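## Task

Carry plate C15 to the empty nest OUT and leave it seated flat within the locators, its well A1 placed at the nest corner labelled A1. All remaining plates have to be back in their starting places at the end: seated on their nest, or home in their own slot of hotel H1. Nothing counts if the robot is still what holds it in place. Finish by releasing the plate and moving the gripper away.

## Robot and tools

ROBOT. One four-axis SCARA-style plate mover: lift (0.000 to 0.550 m), shoulder (-2.000 to 2.000 rad), elbow (-2.800 to 2.800 rad), wrist yaw (-12.566 to 12.566 rad), plus a two-finger parallel gripper that always stays level and cannot tilt. If the elbow reading gets within 0.4 rad of 0 the arm may fold and fault, so keep it bent. The controlled point (end_effector_position, link pinch) sits midway between the rubber pads, 2 to 3 cm behind the fingertips. Fingers point along the gripper's +x; they open and close along its y.

FRAMES. Scene frame: origin on the table top under the arm base, +z up, +y to the left when facing along +x. Positions are in metres, orientation as quaternion wxyz. Row offsets, however, are in the gripper's own axes.

PLATES AND FIXTURES. In scene 1 plates B38, B83, B33, B88, B30, B80 sit in hotel H1 or on nests N1/N2; only their ID labels tell them apart. Well A1 is at each plate's clipped corner and must match the A1 mark on OUT. Seated means lying flat inside the locators. H1 has 6 slots, slot 1 lowest; a plate is home when flat on its shelf's two prongs, short end forward, behind both front pins and between the side pins. Nest RG, in front of H1, may hold a plate temporarily.

execute_actions. Argument actions: a list with zero or one item; optional pictures (boolean). Empty list: nothing sent, current state returned. An action is {"rows": [...], "steps": n}: 1 to 15 rows, steps at most 15 (default 15), each step 1/30 s; each row is used for one step and the final row repeats to fill. A wait is {"steps": n} with n up to 300, counted from the previous result. A refused call sends nothing.

ROW. Five numbers, each in [-1, 1]: dx, dy, dz, rz, opening. The first four give a target pose as an offset, in gripper axes, from the gripper pose in the last result that reported it (or from the current pose when none has, and for second and later calls in one reply). Every row uses that same base; rows do not add up. Scale: 1.0 = 0.6 m or 180 degrees. Positive rz turns from +x toward +y. All zeros is not a hold: it drives back to the base pose. opening is absolute: +1 fully open (0.140 m), -1 closed (pads still 0.066 m apart). A full close needs at least about 0.6 s. Each step the commanded pose is clipped to 70 mm and 16 degrees from the measured pose; after an action the arm continues only to the last clipped pose, so check the result and send the remainder.

move. Argument target: one row as above (offset, same base rules). speed: path top speed in m/s, 0.002 to 0.5, default 0.25; rotation limited to twice that in rad/s. Straight path of 0.5 to 10 s (longer ones stop short); it ignores obstacles, and the arm lags or may overshoot speed, mostly near full reach. Opening is sent when the move begins. The move: line reports done, off_target, moving, held or fault, the limits that acted (paced = pose clipped; held = some steps blocked, after which it may speed up), and the distance from target. Faster contact hits harder; aiming further past contact presses harder.

wait. seconds, 0 to 10; nothing new is sent.

zoom_image. camera (cam_low or cam_wrist) and region [x0, y0, x1, y1] in image pixels, top-left origin, at most 504 by 504. Both cameras are 672x504; cam_low is fixed, cam_wrist rides on the hand.

finished_scene. scene: number of the current scene. Irreversible; it reports whether the goal holds.

RESULTS. State line: end_effector_position and end_effector_quat_wxyz (printed position may be off, more at long reach). Joint positions: lift (m), shoulder, elbow, wrist yaw (rad), pad gap (m). grip_measured is the finger opening on the command scale, with a constant bias up to about 1 mm. A pose unreachable line or HELD marks steps the clearance check altered or blocked. Hand target shows where the controller is now driving. MOTOR HOT appears from 85 °C; at 100 °C an OVER-TEMPERATURE FAULT brakes the arm until cool. TORQUE FAULT: a joint hit its load limit (lift 55.8 N, shoulder 8.37 N m, elbow 4.18 N m, wrist yaw 1.39 N m, held weight included); the arm halts 10 s and the call's remainder is skipped.

GRIPPING. To hold, command an opening below grip_measured: about 0.04 below is firm, less is lighter. Pad force is about 18 N; fast closing squeezes harder. Held parts may get brief tugs, loose items brief pushes.

ORDER AND CAUTIONS. Look, find the target plate by label, approach level with fingers open, close, lift clear of pins and prongs, carry, lower onto OUT with A1 aligned, open, retreat, verify, then call finished_scene. Leave all other plates undisturbed. Never drop, slam, shove hard or push anything off the table.

Each tool is called after "Call:" in YAML: its name, and indented under it one key for each argument.

## Session

Call:
execute_actions:
  actions: []

Scene clock: 0.00 s of 9600.00 s.
end_effector_position=(+0.5035, -0.2896, +0.5164) grip_measured=+0.98 end_effector_quat_wxyz=(-0.462, -0.000, -0.000, +0.887)
Joint positions: [ 0.511  0.096  2.048 -4.325  0.139]
Hand target: +0.503, -0.290, +0.516; -0.462, -0.000, -0.000, +0.887
camera_calibration (this result's frames):
cam_wrist: T_world_to_cam=[[-0.821213, 0.570619, 0.00175373, 0.586726], [0.339801, 0.491493, -0.801854, 0.373056], [-0.458416, -0.657897, -0.597517, 0.444905], [0, 0, 0, 1]] pos_world=[0.559014, -0.22545, 0.563946]

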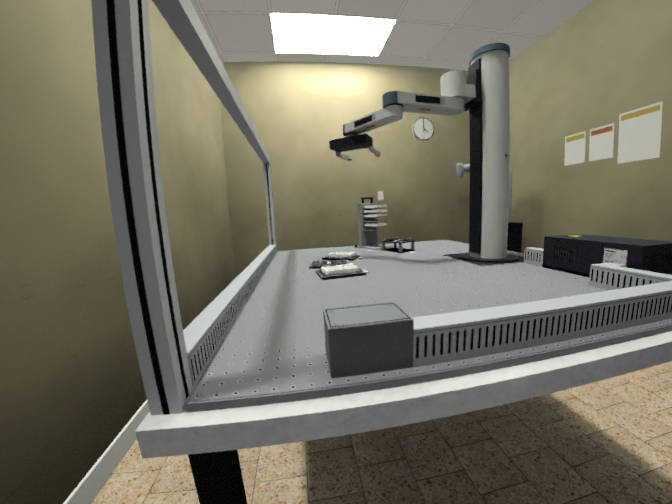

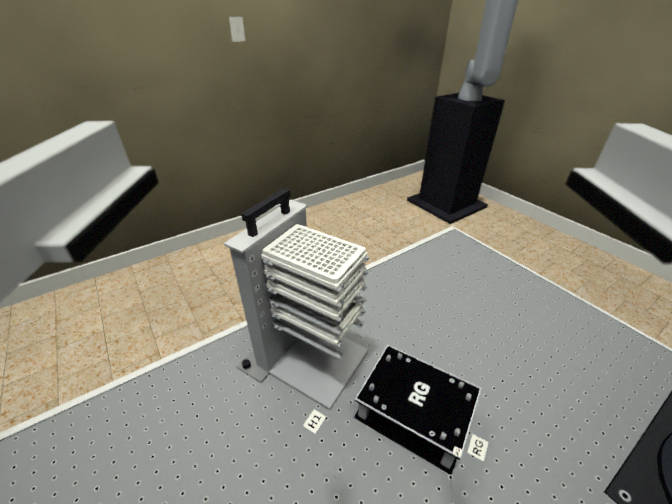

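Call:
zoom_image:
  camera: "cam_wrist"
  region: [220, 185, 390, 415]

Call:
zoom_image:
  camera: "cam_wrist"
  region: [315, 240, 385, 360]

Call:
zoom_image:
  camera: "cam_wrist"
  region: [345, 335, 500, 480]

Call:
zoom_image:
  camera: "cam_low"
  region: [300, 185, 430, 290]

Region (220, 185, 390, 415) of cam_wrist's 672x504 image, scaled by 2.191, with more detail than that image has; it fills the left 373 columns of this view, and the rest is white.

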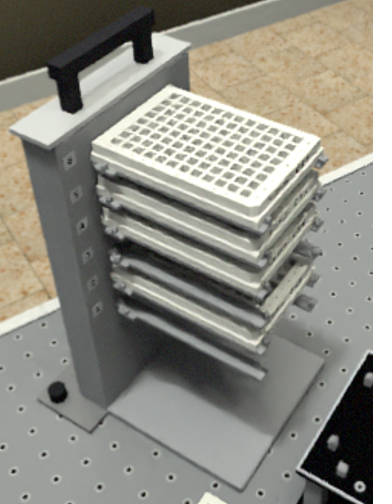

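Region (315, 240, 385, 360) of cam_wrist's 672x504 image, scaled by 4.200, with more detail than that image has; it fills the left 294 columns of this view, and the rest is white.

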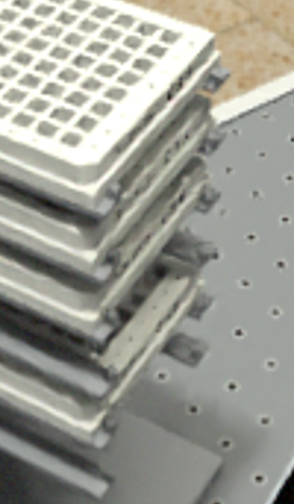

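Region (345, 335, 500, 480) of cam_wrist's 672x504 image, scaled by 3.252, with more detail than that image has; it fills the top 471 rows of this view, and the rest is white.

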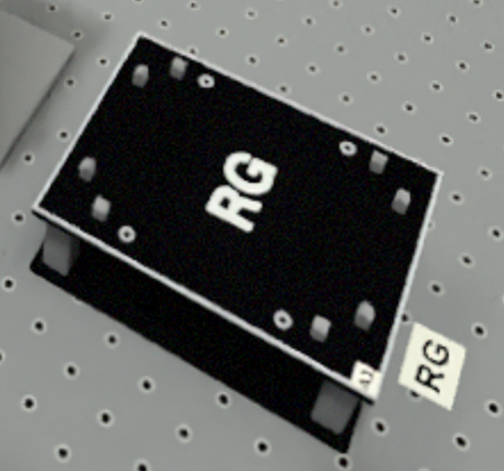

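Region (300, 185, 430, 290) of cam_low's 672x504 image, scaled by 3.877, with more detail than that image has; it fills the top 407 rows of this view, and the rest is white.

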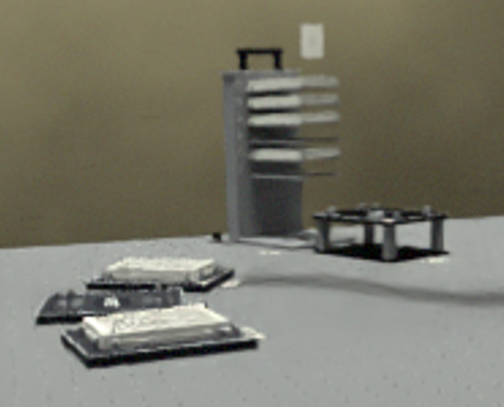

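Call:
zoom_image:
  camera: "cam_wrist"
  region: [255, 215, 375, 305]

Call:
zoom_image:
  camera: "cam_low"
  region: [305, 245, 375, 285]

Region (255, 215, 375, 305) of cam_wrist's 672x504 image, scaled by 4.200, with more detail than that image has; it fills the top 378 rows of this view, and the rest is white.

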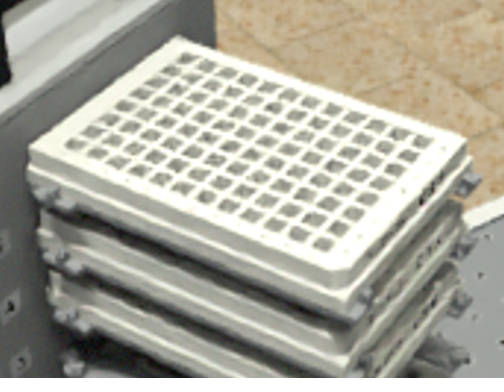

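Region (305, 245, 375, 285) of cam_low's 672x504 image, scaled by 7.200, with more detail than that image has; it fills the top 288 rows of this view, and the rest is white.

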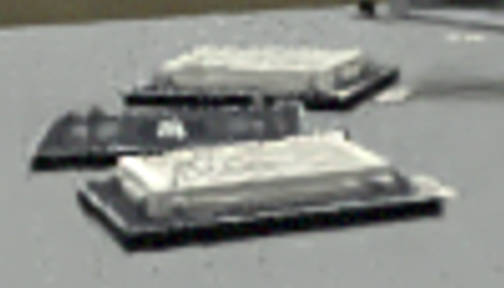

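Call:
move:
  target: [0.38545, -0.14555, -0.41067, 0.3255, -0.03]
  speed: 0.4

Scene clock: 66.40 s of 9600.00 s.
end_effector_position=(+0.2992, -0.4291, +0.2700) grip_measured=-0.03 end_effector_quat_wxyz=(+0.837, +0.000, +0.000, -0.548)
Joint positions: [ 0.265 -0.513  1.262 -1.909  0.102]
Hand target: +0.299, -0.429, +0.270; +0.837, +0.000, +0.000, -0.548
Off the commanded pose: 0.000 m, 0 deg.
After step 90, 61.60 s passed at rest.
move: done
camera_calibration (this result's frames):
cam_wrist: T_world_to_cam=[[-0.915176, -0.403051, 0.00175373, 0.109331], [-0.242118, 0.546268, -0.801854, 0.511056], [0.32223, -0.734262, -0.597517, -0.154145], [0, 0, 0, 1]] pos_world=[0.273463, -0.34829, 0.317497]

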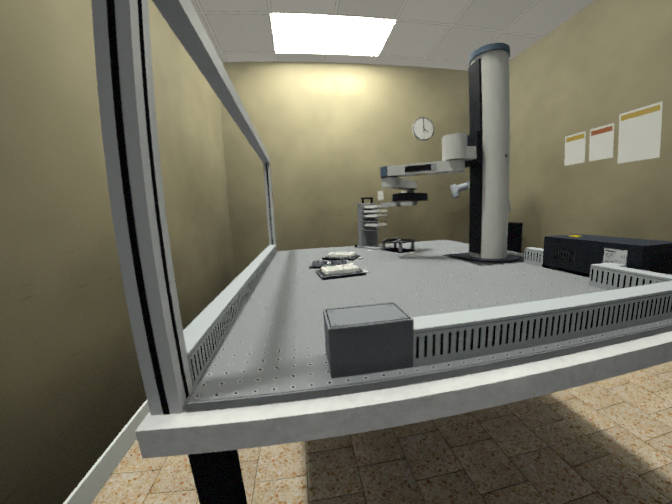

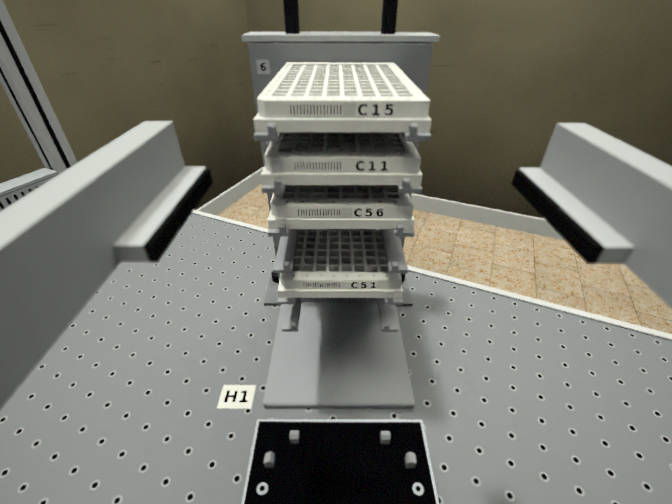

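Call:
zoom_image:
  camera: "cam_wrist"
  region: [240, 25, 445, 150]

Call:
zoom_image:
  camera: "cam_wrist"
  region: [245, 55, 315, 145]

Call:
zoom_image:
  camera: "cam_wrist"
  region: [370, 55, 440, 145]

Call:
zoom_image:
  camera: "cam_wrist"
  region: [110, 160, 230, 270]

Call:
zoom_image:
  camera: "cam_wrist"
  region: [500, 160, 640, 270]

Region (240, 25, 445, 150) of cam_wrist's 672x504 image, scaled by 2.459, with more detail than that image has; it fills the top 307 rows of this view, and the rest is white.

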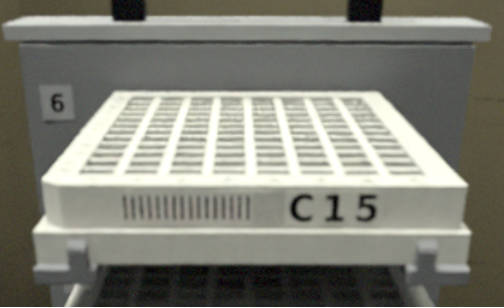

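Region (245, 55, 315, 145) of cam_wrist's 672x504 image, scaled by 5.600, with more detail than that image has.

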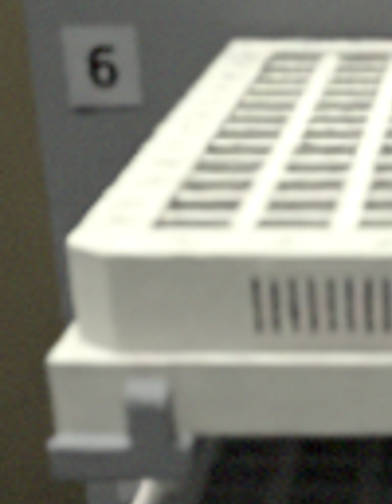

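Region (370, 55, 440, 145) of cam_wrist's 672x504 image, scaled by 5.600, with more detail than that image has.

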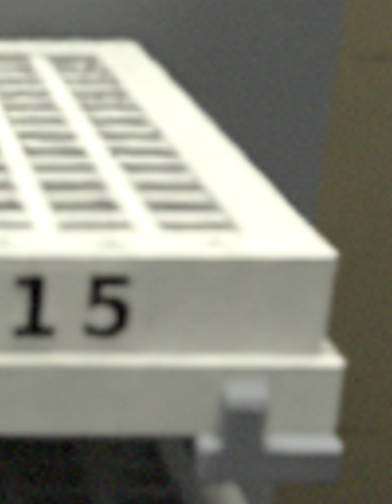

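Region (110, 160, 230, 270) of cam_wrist's 672x504 image, scaled by 4.200, with more detail than that image has; it fills the top 462 rows of this view, and the rest is white.

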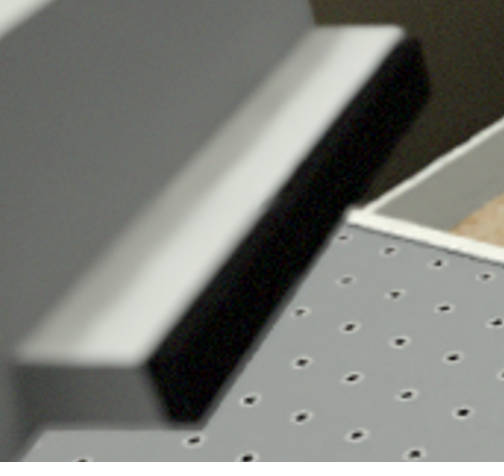

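Region (500, 160, 640, 270) of cam_wrist's 672x504 image, scaled by 3.600, with more detail than that image has; it fills the top 396 rows of this view, and the rest is white.

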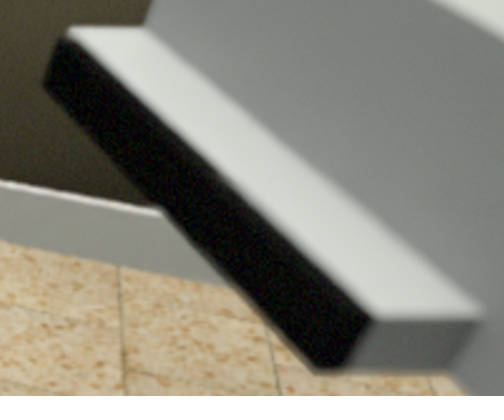

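Call:
move:
  target: [0.2268, 0.0103, 0.0103, 0.0, -0.05]
  speed: 0.18

Call:
zoom_image:
  camera: "cam_wrist"
  region: [120, 310, 240, 450]

Call:
zoom_image:
  camera: "cam_wrist"
  region: [552, 310, 672, 450]

Call:
zoom_image:
  camera: "cam_wrist"
  region: [250, 100, 470, 150]

Scene clock: 126.13 s of 9600.00 s.
end_effector_position=(+0.3593, -0.5514, +0.2761) grip_measured=-0.05 end_effector_quat_wxyz=(+0.837, +0.000, +0.000, -0.548)
Joint positions: [ 0.271 -0.768  2.029 -2.42   0.101]
Hand target: +0.359, -0.551, +0.276; +0.837, +0.000, +0.000, -0.548
Off the commanded pose: 0.000 m, 0 deg.
After step 90, 55.60 s passed at rest.
move: done
camera_calibration (this result's frames):
cam_wrist: T_world_to_cam=[[-0.915154, -0.403101, 0.00175373, 0.114998], [-0.242147, 0.546255, -0.801854, 0.597311], [0.32227, -0.734245, -0.597517, -0.259587], [0, 0, 0, 1]] pos_world=[0.333536, -0.470529, 0.323647]

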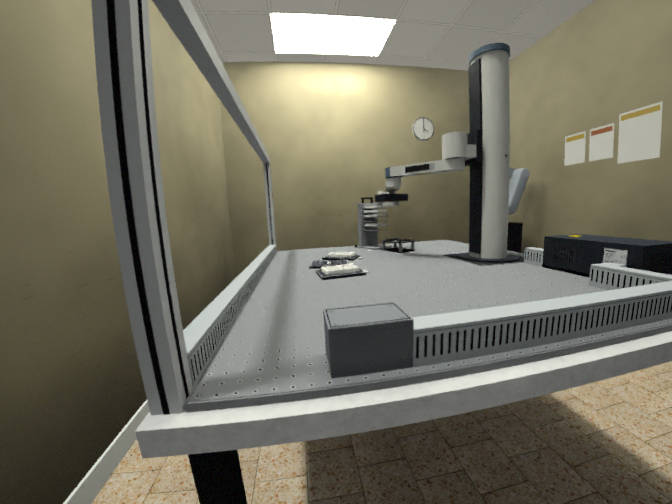

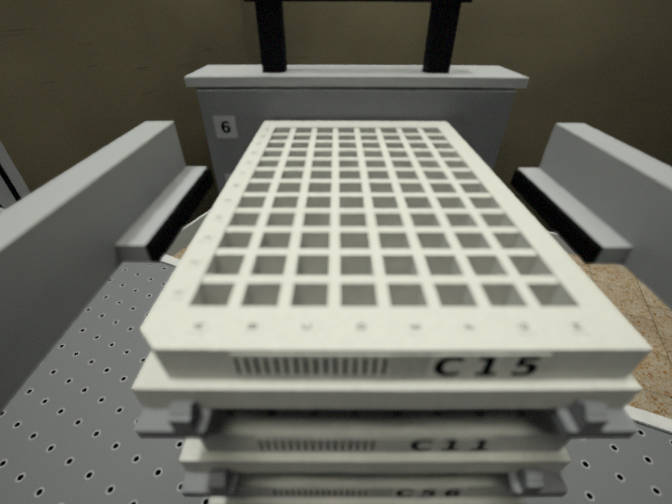

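Region (120, 310, 240, 450) of cam_wrist's 672x504 image, scaled by 3.600, with more detail than that image has; it fills the left 432 columns of this view, and the rest is white.

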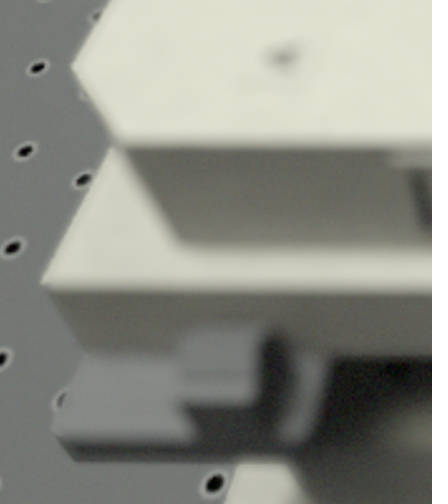

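Region (552, 310, 672, 450) of cam_wrist's 672x504 image, scaled by 3.600, with more detail than that image has; it fills the left 432 columns of this view, and the rest is white.

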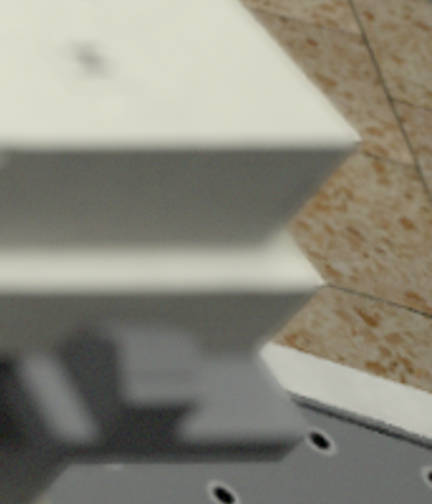

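Region (250, 100, 470, 150) of cam_wrist's 672x504 image, scaled by 2.291, with more detail than that image has; it fills the top 115 rows of this view, and the rest is white.

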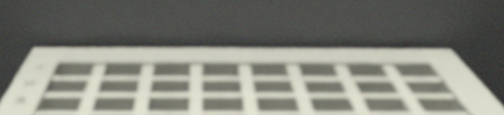

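Call:
zoom_image:
  camera: "cam_wrist"
  region: [240, 105, 300, 145]

Call:
zoom_image:
  camera: "cam_wrist"
  region: [420, 105, 480, 145]

Call:
zoom_image:
  camera: "cam_low"
  region: [306, 250, 356, 275]

Call:
zoom_image:
  camera: "cam_low"
  region: [370, 225, 430, 260]

Region (240, 105, 300, 145) of cam_wrist's 672x504 image, scaled by 8.400, with more detail than that image has.

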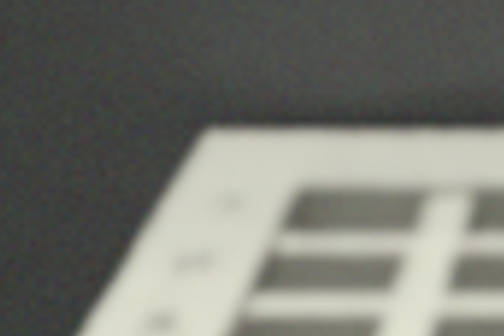

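Region (420, 105, 480, 145) of cam_wrist's 672x504 image, scaled by 8.400, with more detail than that image has.

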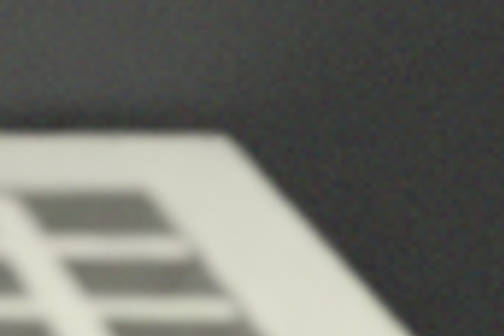

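Region (306, 250, 356, 275) of cam_low's 672x504 image, scaled by 10.080, with more detail than that image has.

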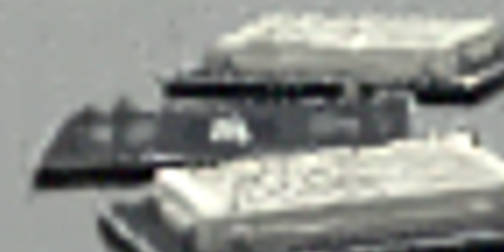

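Region (370, 225, 430, 260) of cam_low's 672x504 image, scaled by 8.400, with more detail than that image has; it fills the top 294 rows of this view, and the rest is white.

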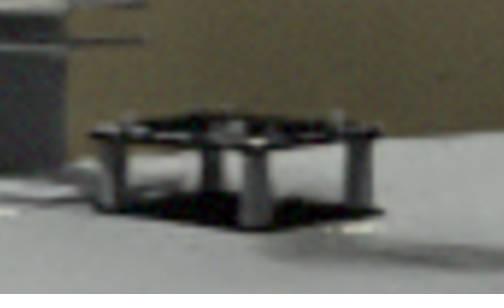

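Call:
execute_actions:
  actions:
    - {"rows": [[0,0.0003,0,-0.0005,-0.15],[0,0.0003,0,-0.0005,-0.25],[0,0.0003,0,-0.0005,-0.35],[0,0.0003,0,-0.0005,-0.43],[0,0.0003,0,-0.0005,-0.48],[0,0.0003,0,-0.0005,-0.51],[0,0.0003,0,-0.0005,-0.53],[0,0.0003,0,-0.0005,-0.545],[0,0.0003,0,-0.0005,-0.558],[0,0.0003,0,-0.0005,-0.57],[0,0.0003,0,-0.0005,-0.58],[0,0.0003,0,-0.0005,-0.59],[0,0.0003,0,-0.0005,-0.60],[0,0.0003,0,-0.0005,-0.61],[0,0.0003,0,-0.0005,-0.62]], "steps": 15}
  pictures: false

Call:
execute_actions:
  actions:
    - {"rows": [[0,0,0,0,-0.63],[0,0,0,0,-0.64]], "steps": 6}
  pictures: false

Call:
move:
  target: [0.0, 0.0, 0.0145, 0.0, -0.64]
  speed: 0.03

Call:
move:
  target: [-0.2417, 0.0, 0.0, 0.0, -0.64]
  speed: 0.18

Call:
move:
  target: [-0.26957, 0.79212, -0.216, 0.3194, -0.64]
  speed: 0.36

Scene clock: 245.23 s of 9600.00 s.
end_effector_position=(+0.3595, -0.5513, +0.2761) grip_measured=-0.59 end_effector_quat_wxyz=(+0.836, +0.000, +0.000, -0.548)
Joint positions: [ 0.271 -0.767  2.029 -2.423  0.081]
Hand target: +0.359, -0.551, +0.276; +0.836, +0.000, +0.000, -0.548
Off the commanded pose: 0.000 m, 0 deg.
Steps of this call (steps 1 to 90: nothing new was sent; then 115.60 s passed at rest; steps 91 to 105: all 15 steps of this action). Readings (end_effector_position):
91: (+0.3593, -0.5514, +0.2761)
92: (+0.3594, -0.5513, +0.2761)
94: (+0.3595, -0.5513, +0.2761)
98: (+0.3595, -0.5513, +0.2761)
105: the state above

Scene clock: 245.43 s of 9600.00 s.
end_effector_position=(+0.3595, -0.5513, +0.2761) grip_measured=-0.59 end_effector_quat_wxyz=(+0.836, +0.000, +0.000, -0.548)
Joint positions: [ 0.271 -0.767  2.029 -2.423  0.081]
Hand target: +0.359, -0.551, +0.276; +0.836, +0.000, +0.000, -0.548
Off the commanded pose: 0.000 m, 0 deg.
Steps of this call (steps 1 to 6: all 6 steps of this action). Readings (end_effector_position):
1: (+0.3595, -0.5513, +0.2761)
2: (+0.3595, -0.5513, +0.2761)
4: (+0.3595, -0.5513, +0.2761)
6: the state above

Scene clock: 246.37 s of 9600.00 s.
end_effector_position=(+0.3595, -0.5513, +0.2849) grip_measured=-0.59 end_effector_quat_wxyz=(+0.836, +0.000, +0.000, -0.548)
Joint positions: [ 0.28  -0.767  2.029 -2.423  0.081]
Hand target: +0.359, -0.551, +0.285; +0.836, +0.000, +0.000, -0.548
Off the commanded pose: 0.000 m, 0 deg.
move: done
camera_calibration (this result's frames):
cam_wrist: T_world_to_cam=[[-0.915736, -0.401778, 0.00175373, 0.116099], [-0.241357, 0.546604, -0.801854, 0.604225], [0.321208, -0.73471, -0.597517, -0.254248], [0, 0, 0, 1]] pos_world=[0.333817, -0.470424, 0.33238]

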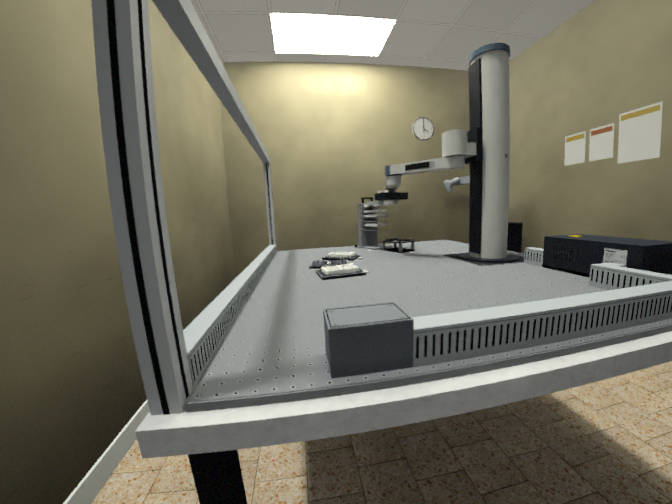

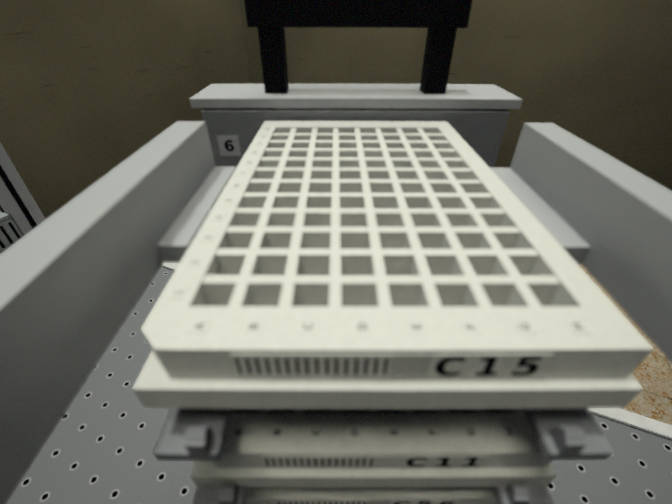

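Scene clock: 247.53 s of 9600.00 s.
end_effector_position=(+0.3015, -0.4183, +0.2848) grip_measured=-0.59 end_effector_quat_wxyz=(+0.836, +0.000, +0.000, -0.549)
Joint positions: [ 0.28  -0.478  1.214 -1.897  0.081]
Hand target: +0.302, -0.418, +0.285; +0.836, +0.000, +0.000, -0.548
Off the commanded pose: 0.000 m, 0 deg.
move: done
camera_calibration (this result's frames):
cam_wrist: T_world_to_cam=[[-0.915917, -0.401364, 0.00175373, 0.116693], [-0.241111, 0.546713, -0.801854, 0.517488], [0.320877, -0.734855, -0.597517, -0.137899], [0, 0, 0, 1]] pos_world=[0.275902, -0.337417, 0.332349]

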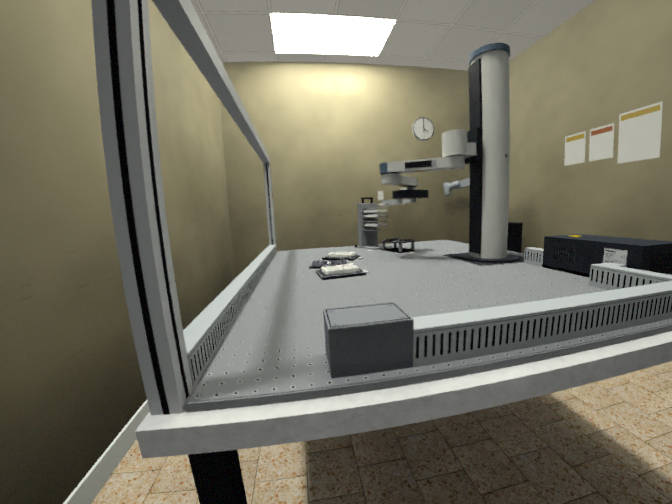

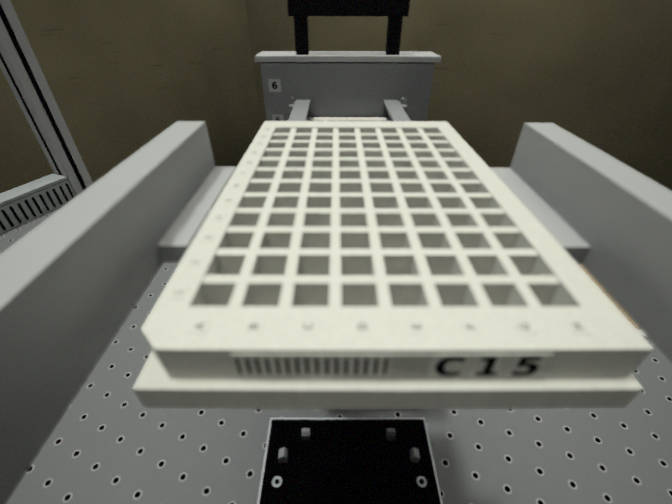

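Scene clock: 249.40 s of 9600.00 s.
end_effector_position=(+0.6731, -0.0804, +0.1552) grip_measured=-0.59 end_effector_quat_wxyz=(+0.997, +0.000, +0.000, -0.079)
Joint positions: [ 0.15   0.557  1.547 -2.262  0.081]
Hand target: +0.673, -0.081, +0.155; +0.997, +0.000, +0.000, -0.079
Off the commanded pose: 0.000 m, 0 deg.
move: done
camera_calibration (this result's frames):
cam_wrist: T_world_to_cam=[[-0.153187, -0.988196, 0.00175373, 0.0322711], [-0.590681, 0.0901425, -0.801854, 0.51694], [0.792231, -0.12387, -0.597517, -0.354409], [0, 0, 0, 1]] pos_world=[0.591064, -0.0586086, 0.202689]

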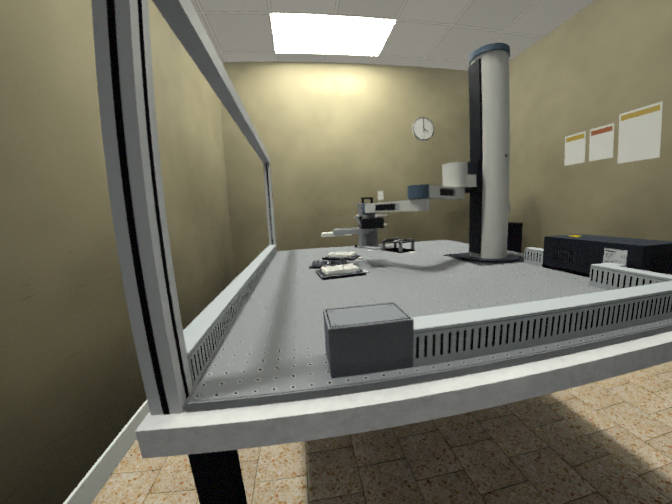

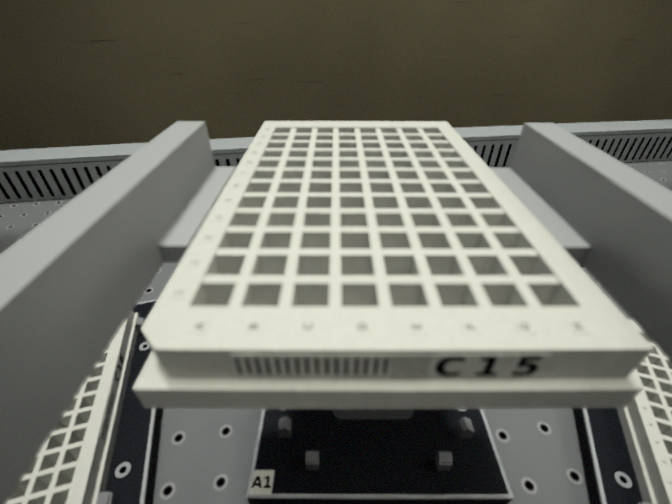

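Call:
zoom_image:
  camera: "cam_wrist"
  region: [240, 400, 350, 504]

Call:
zoom_image:
  camera: "cam_wrist"
  region: [415, 400, 525, 504]

Call:
zoom_image:
  camera: "cam_wrist"
  region: [120, 320, 220, 430]

Call:
zoom_image:
  camera: "cam_wrist"
  region: [572, 320, 672, 430]

Call:
zoom_image:
  camera: "cam_wrist"
  region: [240, 105, 300, 145]

Call:
zoom_image:
  camera: "cam_wrist"
  region: [420, 105, 480, 145]

Region (240, 400, 350, 504) of cam_wrist's 672x504 image, scaled by 4.582, with more detail than that image has; it fills the top 477 rows of this view, and the rest is white.

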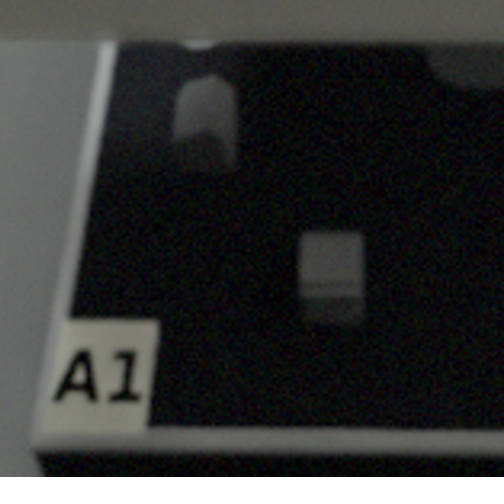

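Region (415, 400, 525, 504) of cam_wrist's 672x504 image, scaled by 4.582, with more detail than that image has; it fills the top 477 rows of this view, and the rest is white.

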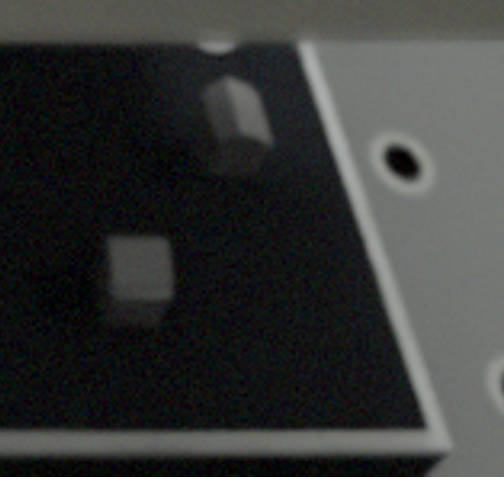

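Region (120, 320, 220, 430) of cam_wrist's 672x504 image, scaled by 4.582, with more detail than that image has; it fills the left 458 columns of this view, and the rest is white.

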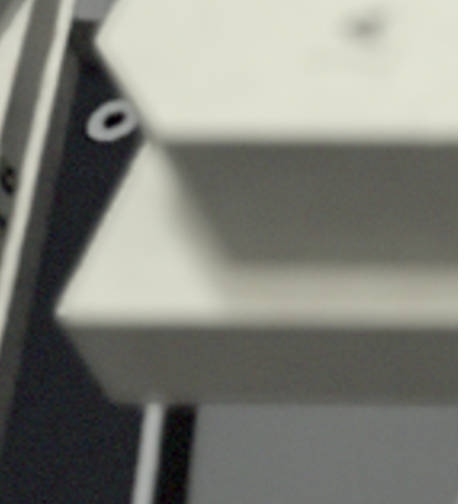

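Region (572, 320, 672, 430) of cam_wrist's 672x504 image, scaled by 4.582, with more detail than that image has; it fills the left 458 columns of this view, and the rest is white.

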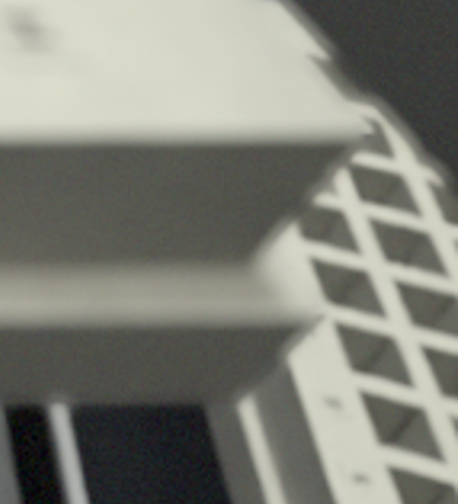

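Region (240, 105, 300, 145) of cam_wrist's 672x504 image, scaled by 8.400, with more detail than that image has.

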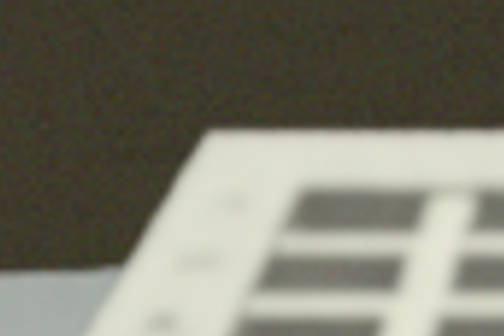

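Region (420, 105, 480, 145) of cam_wrist's 672x504 image, scaled by 8.400, with more detail than that image has.

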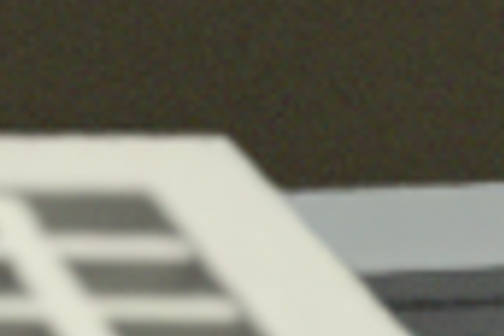

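Call:
move:
  target: [0.0665, -0.0193, -0.1787, -0.0012, -0.64]
  speed: 0.16

Call:
zoom_image:
  camera: "cam_wrist"
  region: [160, 400, 270, 504]

Call:
zoom_image:
  camera: "cam_wrist"
  region: [505, 400, 615, 504]

Scene clock: 337.60 s of 9600.00 s.
end_effector_position=(+0.7106, -0.0981, +0.0479) grip_measured=-0.59 end_effector_quat_wxyz=(+0.997, +0.000, +0.000, -0.080)
Joint positions: [ 0.043  0.431  1.778 -2.37   0.081]
Hand target: +0.711, -0.098, +0.048; +0.997, +0.000, +0.000, -0.080
Off the commanded pose: 0.000 m, 0 deg.
After step 110, 83.47 s passed at rest.
move: done
camera_calibration (this result's frames):
cam_wrist: T_world_to_cam=[[-0.156875, -0.987617, 0.00175373, 0.0233928], [-0.59034, 0.0923468, -0.801854, 0.454682], [0.791763, -0.126826, -0.597517, -0.450429], [0, 0, 0, 1]] pos_world=[0.62872, -0.0760115, 0.0954089]

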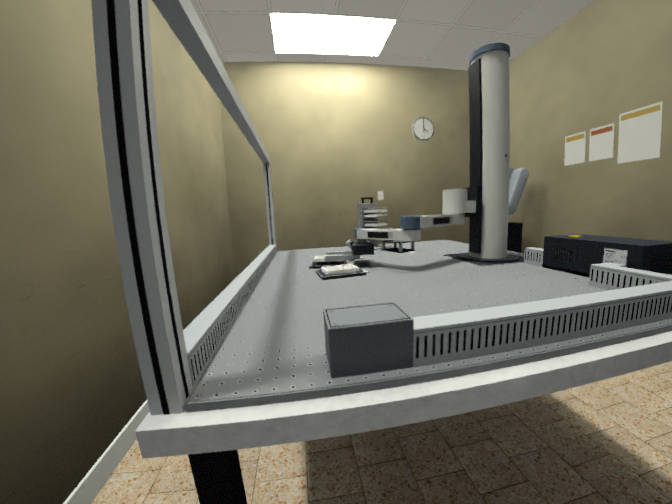

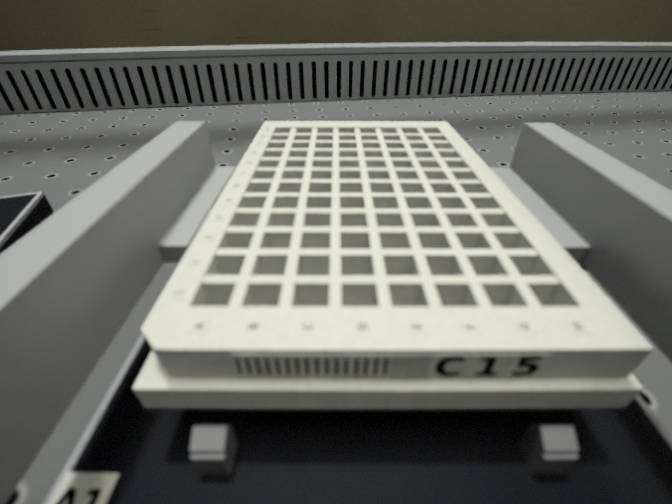

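Region (160, 400, 270, 504) of cam_wrist's 672x504 image, scaled by 4.582, with more detail than that image has; it fills the top 477 rows of this view, and the rest is white.

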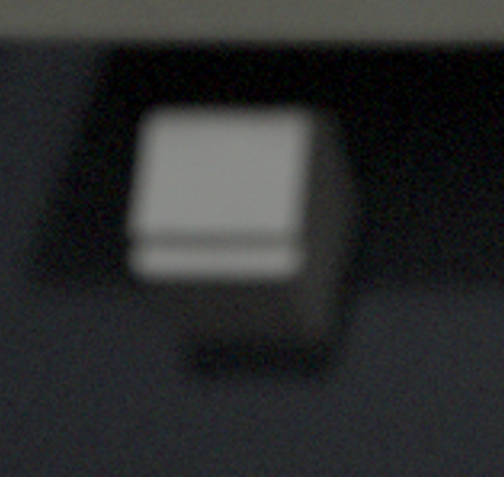

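Region (505, 400, 615, 504) of cam_wrist's 672x504 image, scaled by 4.582, with more detail than that image has; it fills the top 477 rows of this view, and the rest is white.

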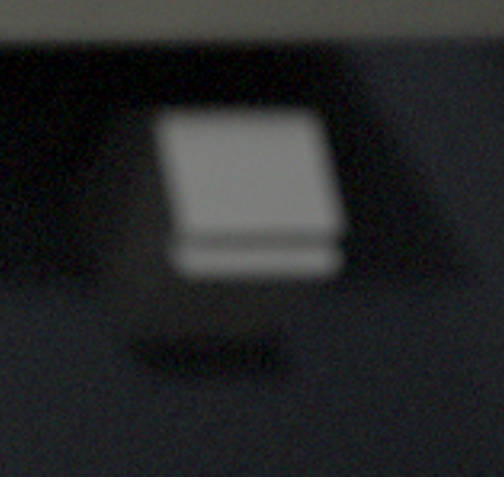

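Call:
execute_actions:
  actions: []

Scene clock: 355.03 s of 9600.00 s.
end_effector_position=(+0.7106, -0.0981, +0.0479) grip_measured=-0.59 end_effector_quat_wxyz=(+0.997, +0.000, +0.000, -0.080)
Joint positions: [ 0.043  0.431  1.778 -2.37   0.081]
Hand target: +0.711, -0.098, +0.048; +0.997, +0.000, +0.000, -0.080
Off the commanded pose: 0.000 m, 0 deg.
Steps of this call (steps 1 to 90: nothing new was sent; then 14.43 s passed at rest). Readings (end_effector_position):
1: (+0.7106, -0.0981, +0.0479)
2: (+0.7106, -0.0981, +0.0479)
4: (+0.7106, -0.0981, +0.0479)
8: (+0.7106, -0.0981, +0.0479)
90: the state above
camera_calibration (this result's frames):
cam_wrist: T_world_to_cam=[[-0.156877, -0.987617, 0.00175373, 0.0233942], [-0.59034, 0.0923483, -0.801854, 0.454683], [0.791763, -0.126828, -0.597517, -0.450428], [0, 0, 0, 1]] pos_world=[0.62872, -0.0760116, 0.0954098]

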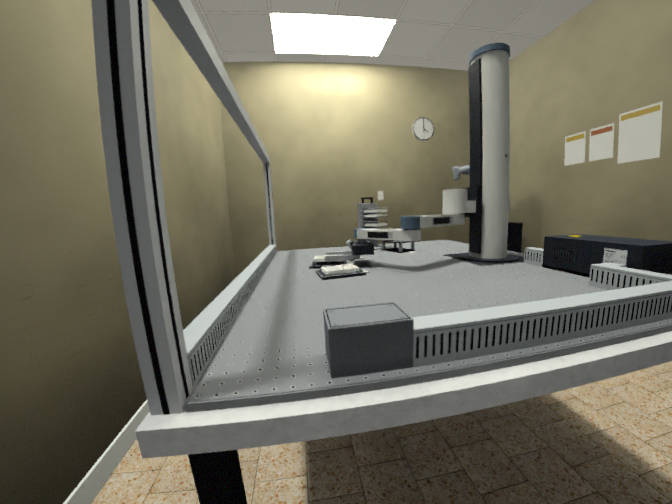

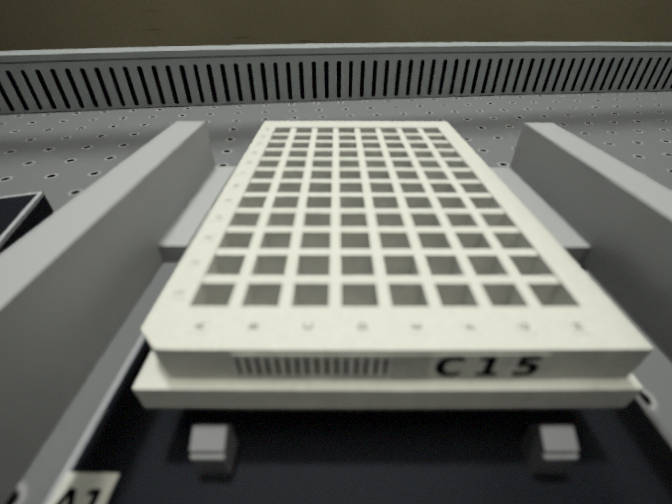

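Call:
zoom_image:
  camera: "cam_wrist"
  region: [120, 380, 260, 485]

Call:
zoom_image:
  camera: "cam_wrist"
  region: [510, 380, 650, 485]

Region (120, 380, 260, 485) of cam_wrist's 672x504 image, scaled by 3.600, with more detail than that image has; it fills the top 378 rows of this view, and the rest is white.

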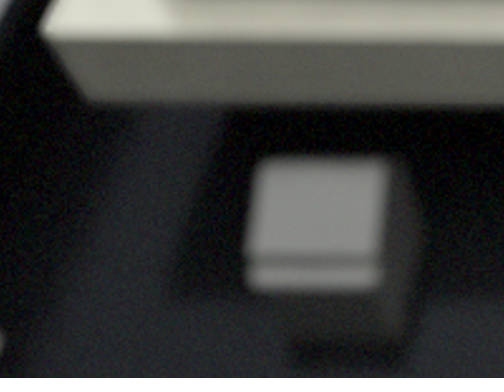

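Region (510, 380, 650, 485) of cam_wrist's 672x504 image, scaled by 3.600, with more detail than that image has; it fills the top 378 rows of this view, and the rest is white.

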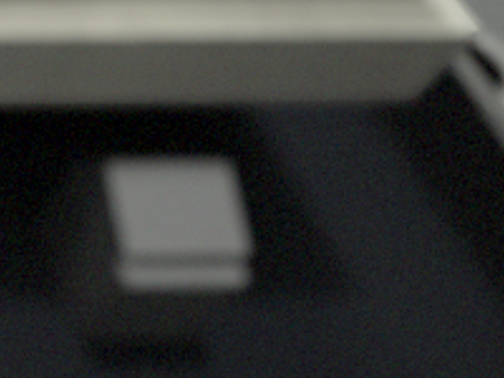

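Call:
zoom_image:
  camera: "cam_wrist"
  region: [180, 415, 250, 485]

Call:
zoom_image:
  camera: "cam_wrist"
  region: [515, 415, 585, 485]

Region (180, 415, 250, 485) of cam_wrist's 672x504 image, scaled by 7.200, with more detail than that image has.

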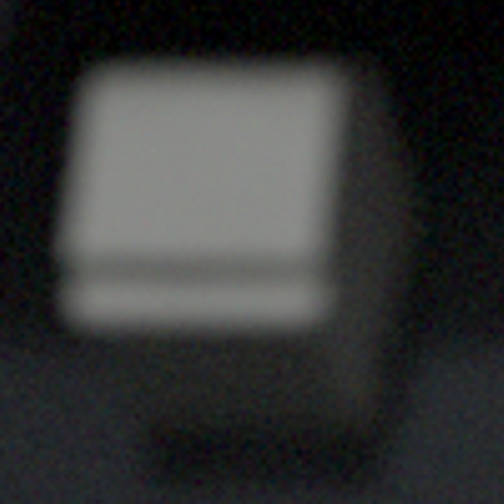

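Region (515, 415, 585, 485) of cam_wrist's 672x504 image, scaled by 7.200, with more detail than that image has.

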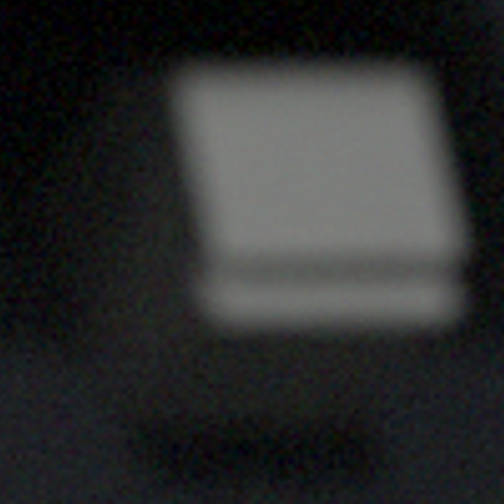

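Call:
zoom_image:
  camera: "cam_wrist"
  region: [115, 360, 185, 430]

Call:
zoom_image:
  camera: "cam_wrist"
  region: [595, 360, 665, 430]

Region (115, 360, 185, 430) of cam_wrist's 672x504 image, scaled by 7.200, with more detail than that image has.

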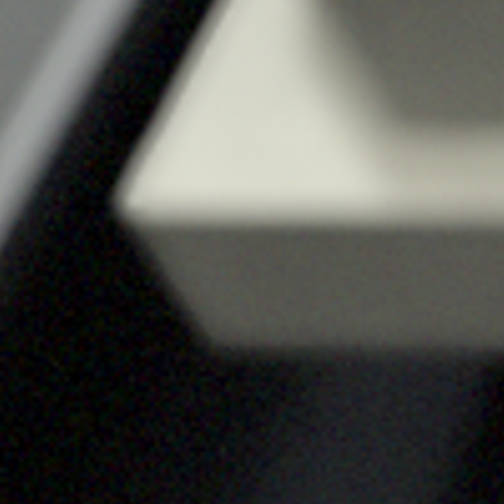

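Region (595, 360, 665, 430) of cam_wrist's 672x504 image, scaled by 7.200, with more detail than that image has.

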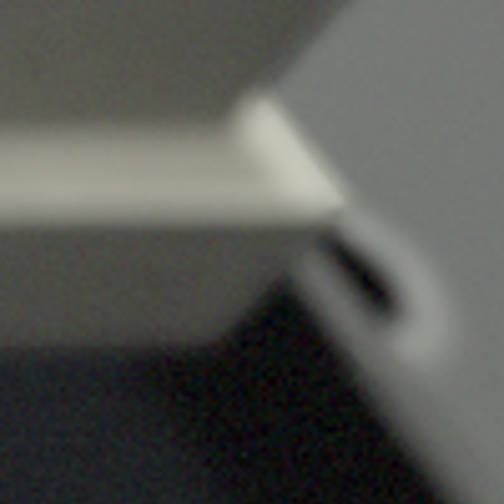

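Call:
move:
  target: [0.00083, 0.00042, -0.0075, 0, -0.64]
  speed: 0.015

Call:
zoom_image:
  camera: "cam_wrist"
  region: [170, 400, 250, 480]

Call:
zoom_image:
  camera: "cam_wrist"
  region: [520, 400, 600, 480]

Scene clock: 475.73 s of 9600.00 s.
end_effector_position=(+0.7111, -0.0979, +0.0434) grip_measured=-0.59 end_effector_quat_wxyz=(+0.997, +0.000, +0.000, -0.080)
Joint positions: [ 0.038  0.431  1.781 -2.372  0.081]
Hand target: +0.711, -0.098, +0.043; +0.997, +0.000, +0.000, -0.080
Off the commanded pose: 0.000 m, 0 deg.
After step 90, 117.00 s passed at rest.
move: done
camera_calibration (this result's frames):
cam_wrist: T_world_to_cam=[[-0.156711, -0.987643, 0.00175373, 0.0235787], [-0.590356, 0.0922489, -0.801854, 0.451341], [0.791784, -0.126695, -0.597517, -0.453505], [0, 0, 0, 1]] pos_world=[0.629225, -0.0758051, 0.0908914]

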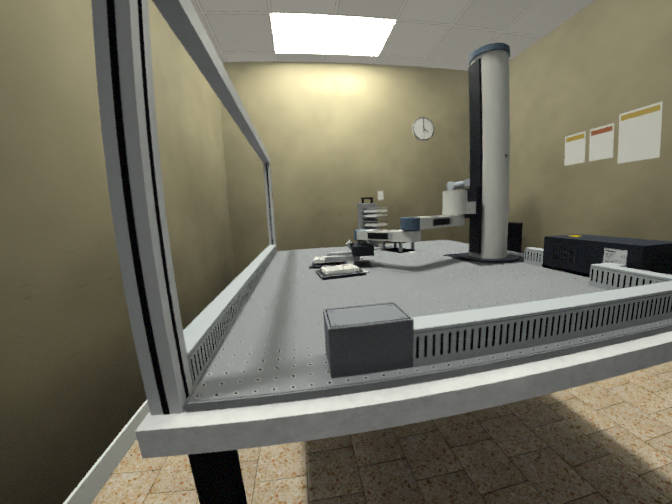

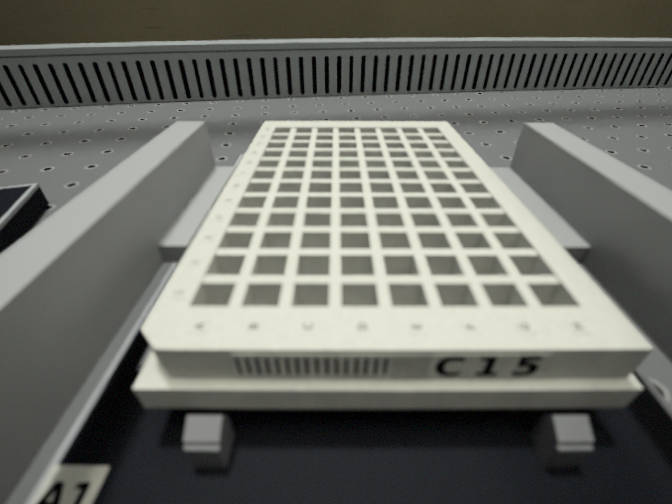

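Region (170, 400, 250, 480) of cam_wrist's 672x504 image, scaled by 6.300, with more detail than that image has.

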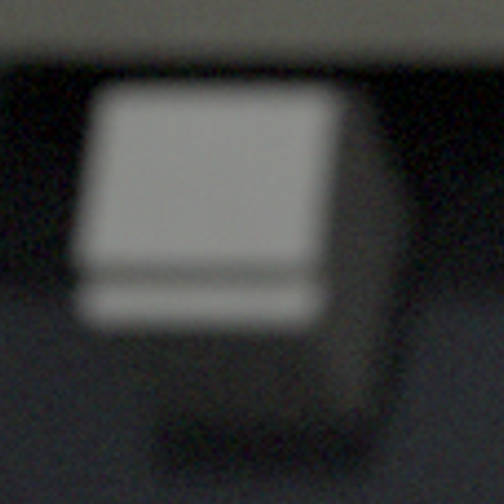

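Region (520, 400, 600, 480) of cam_wrist's 672x504 image, scaled by 6.300, with more detail than that image has.

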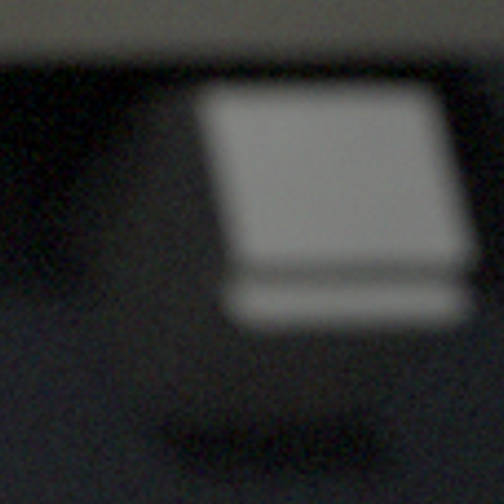

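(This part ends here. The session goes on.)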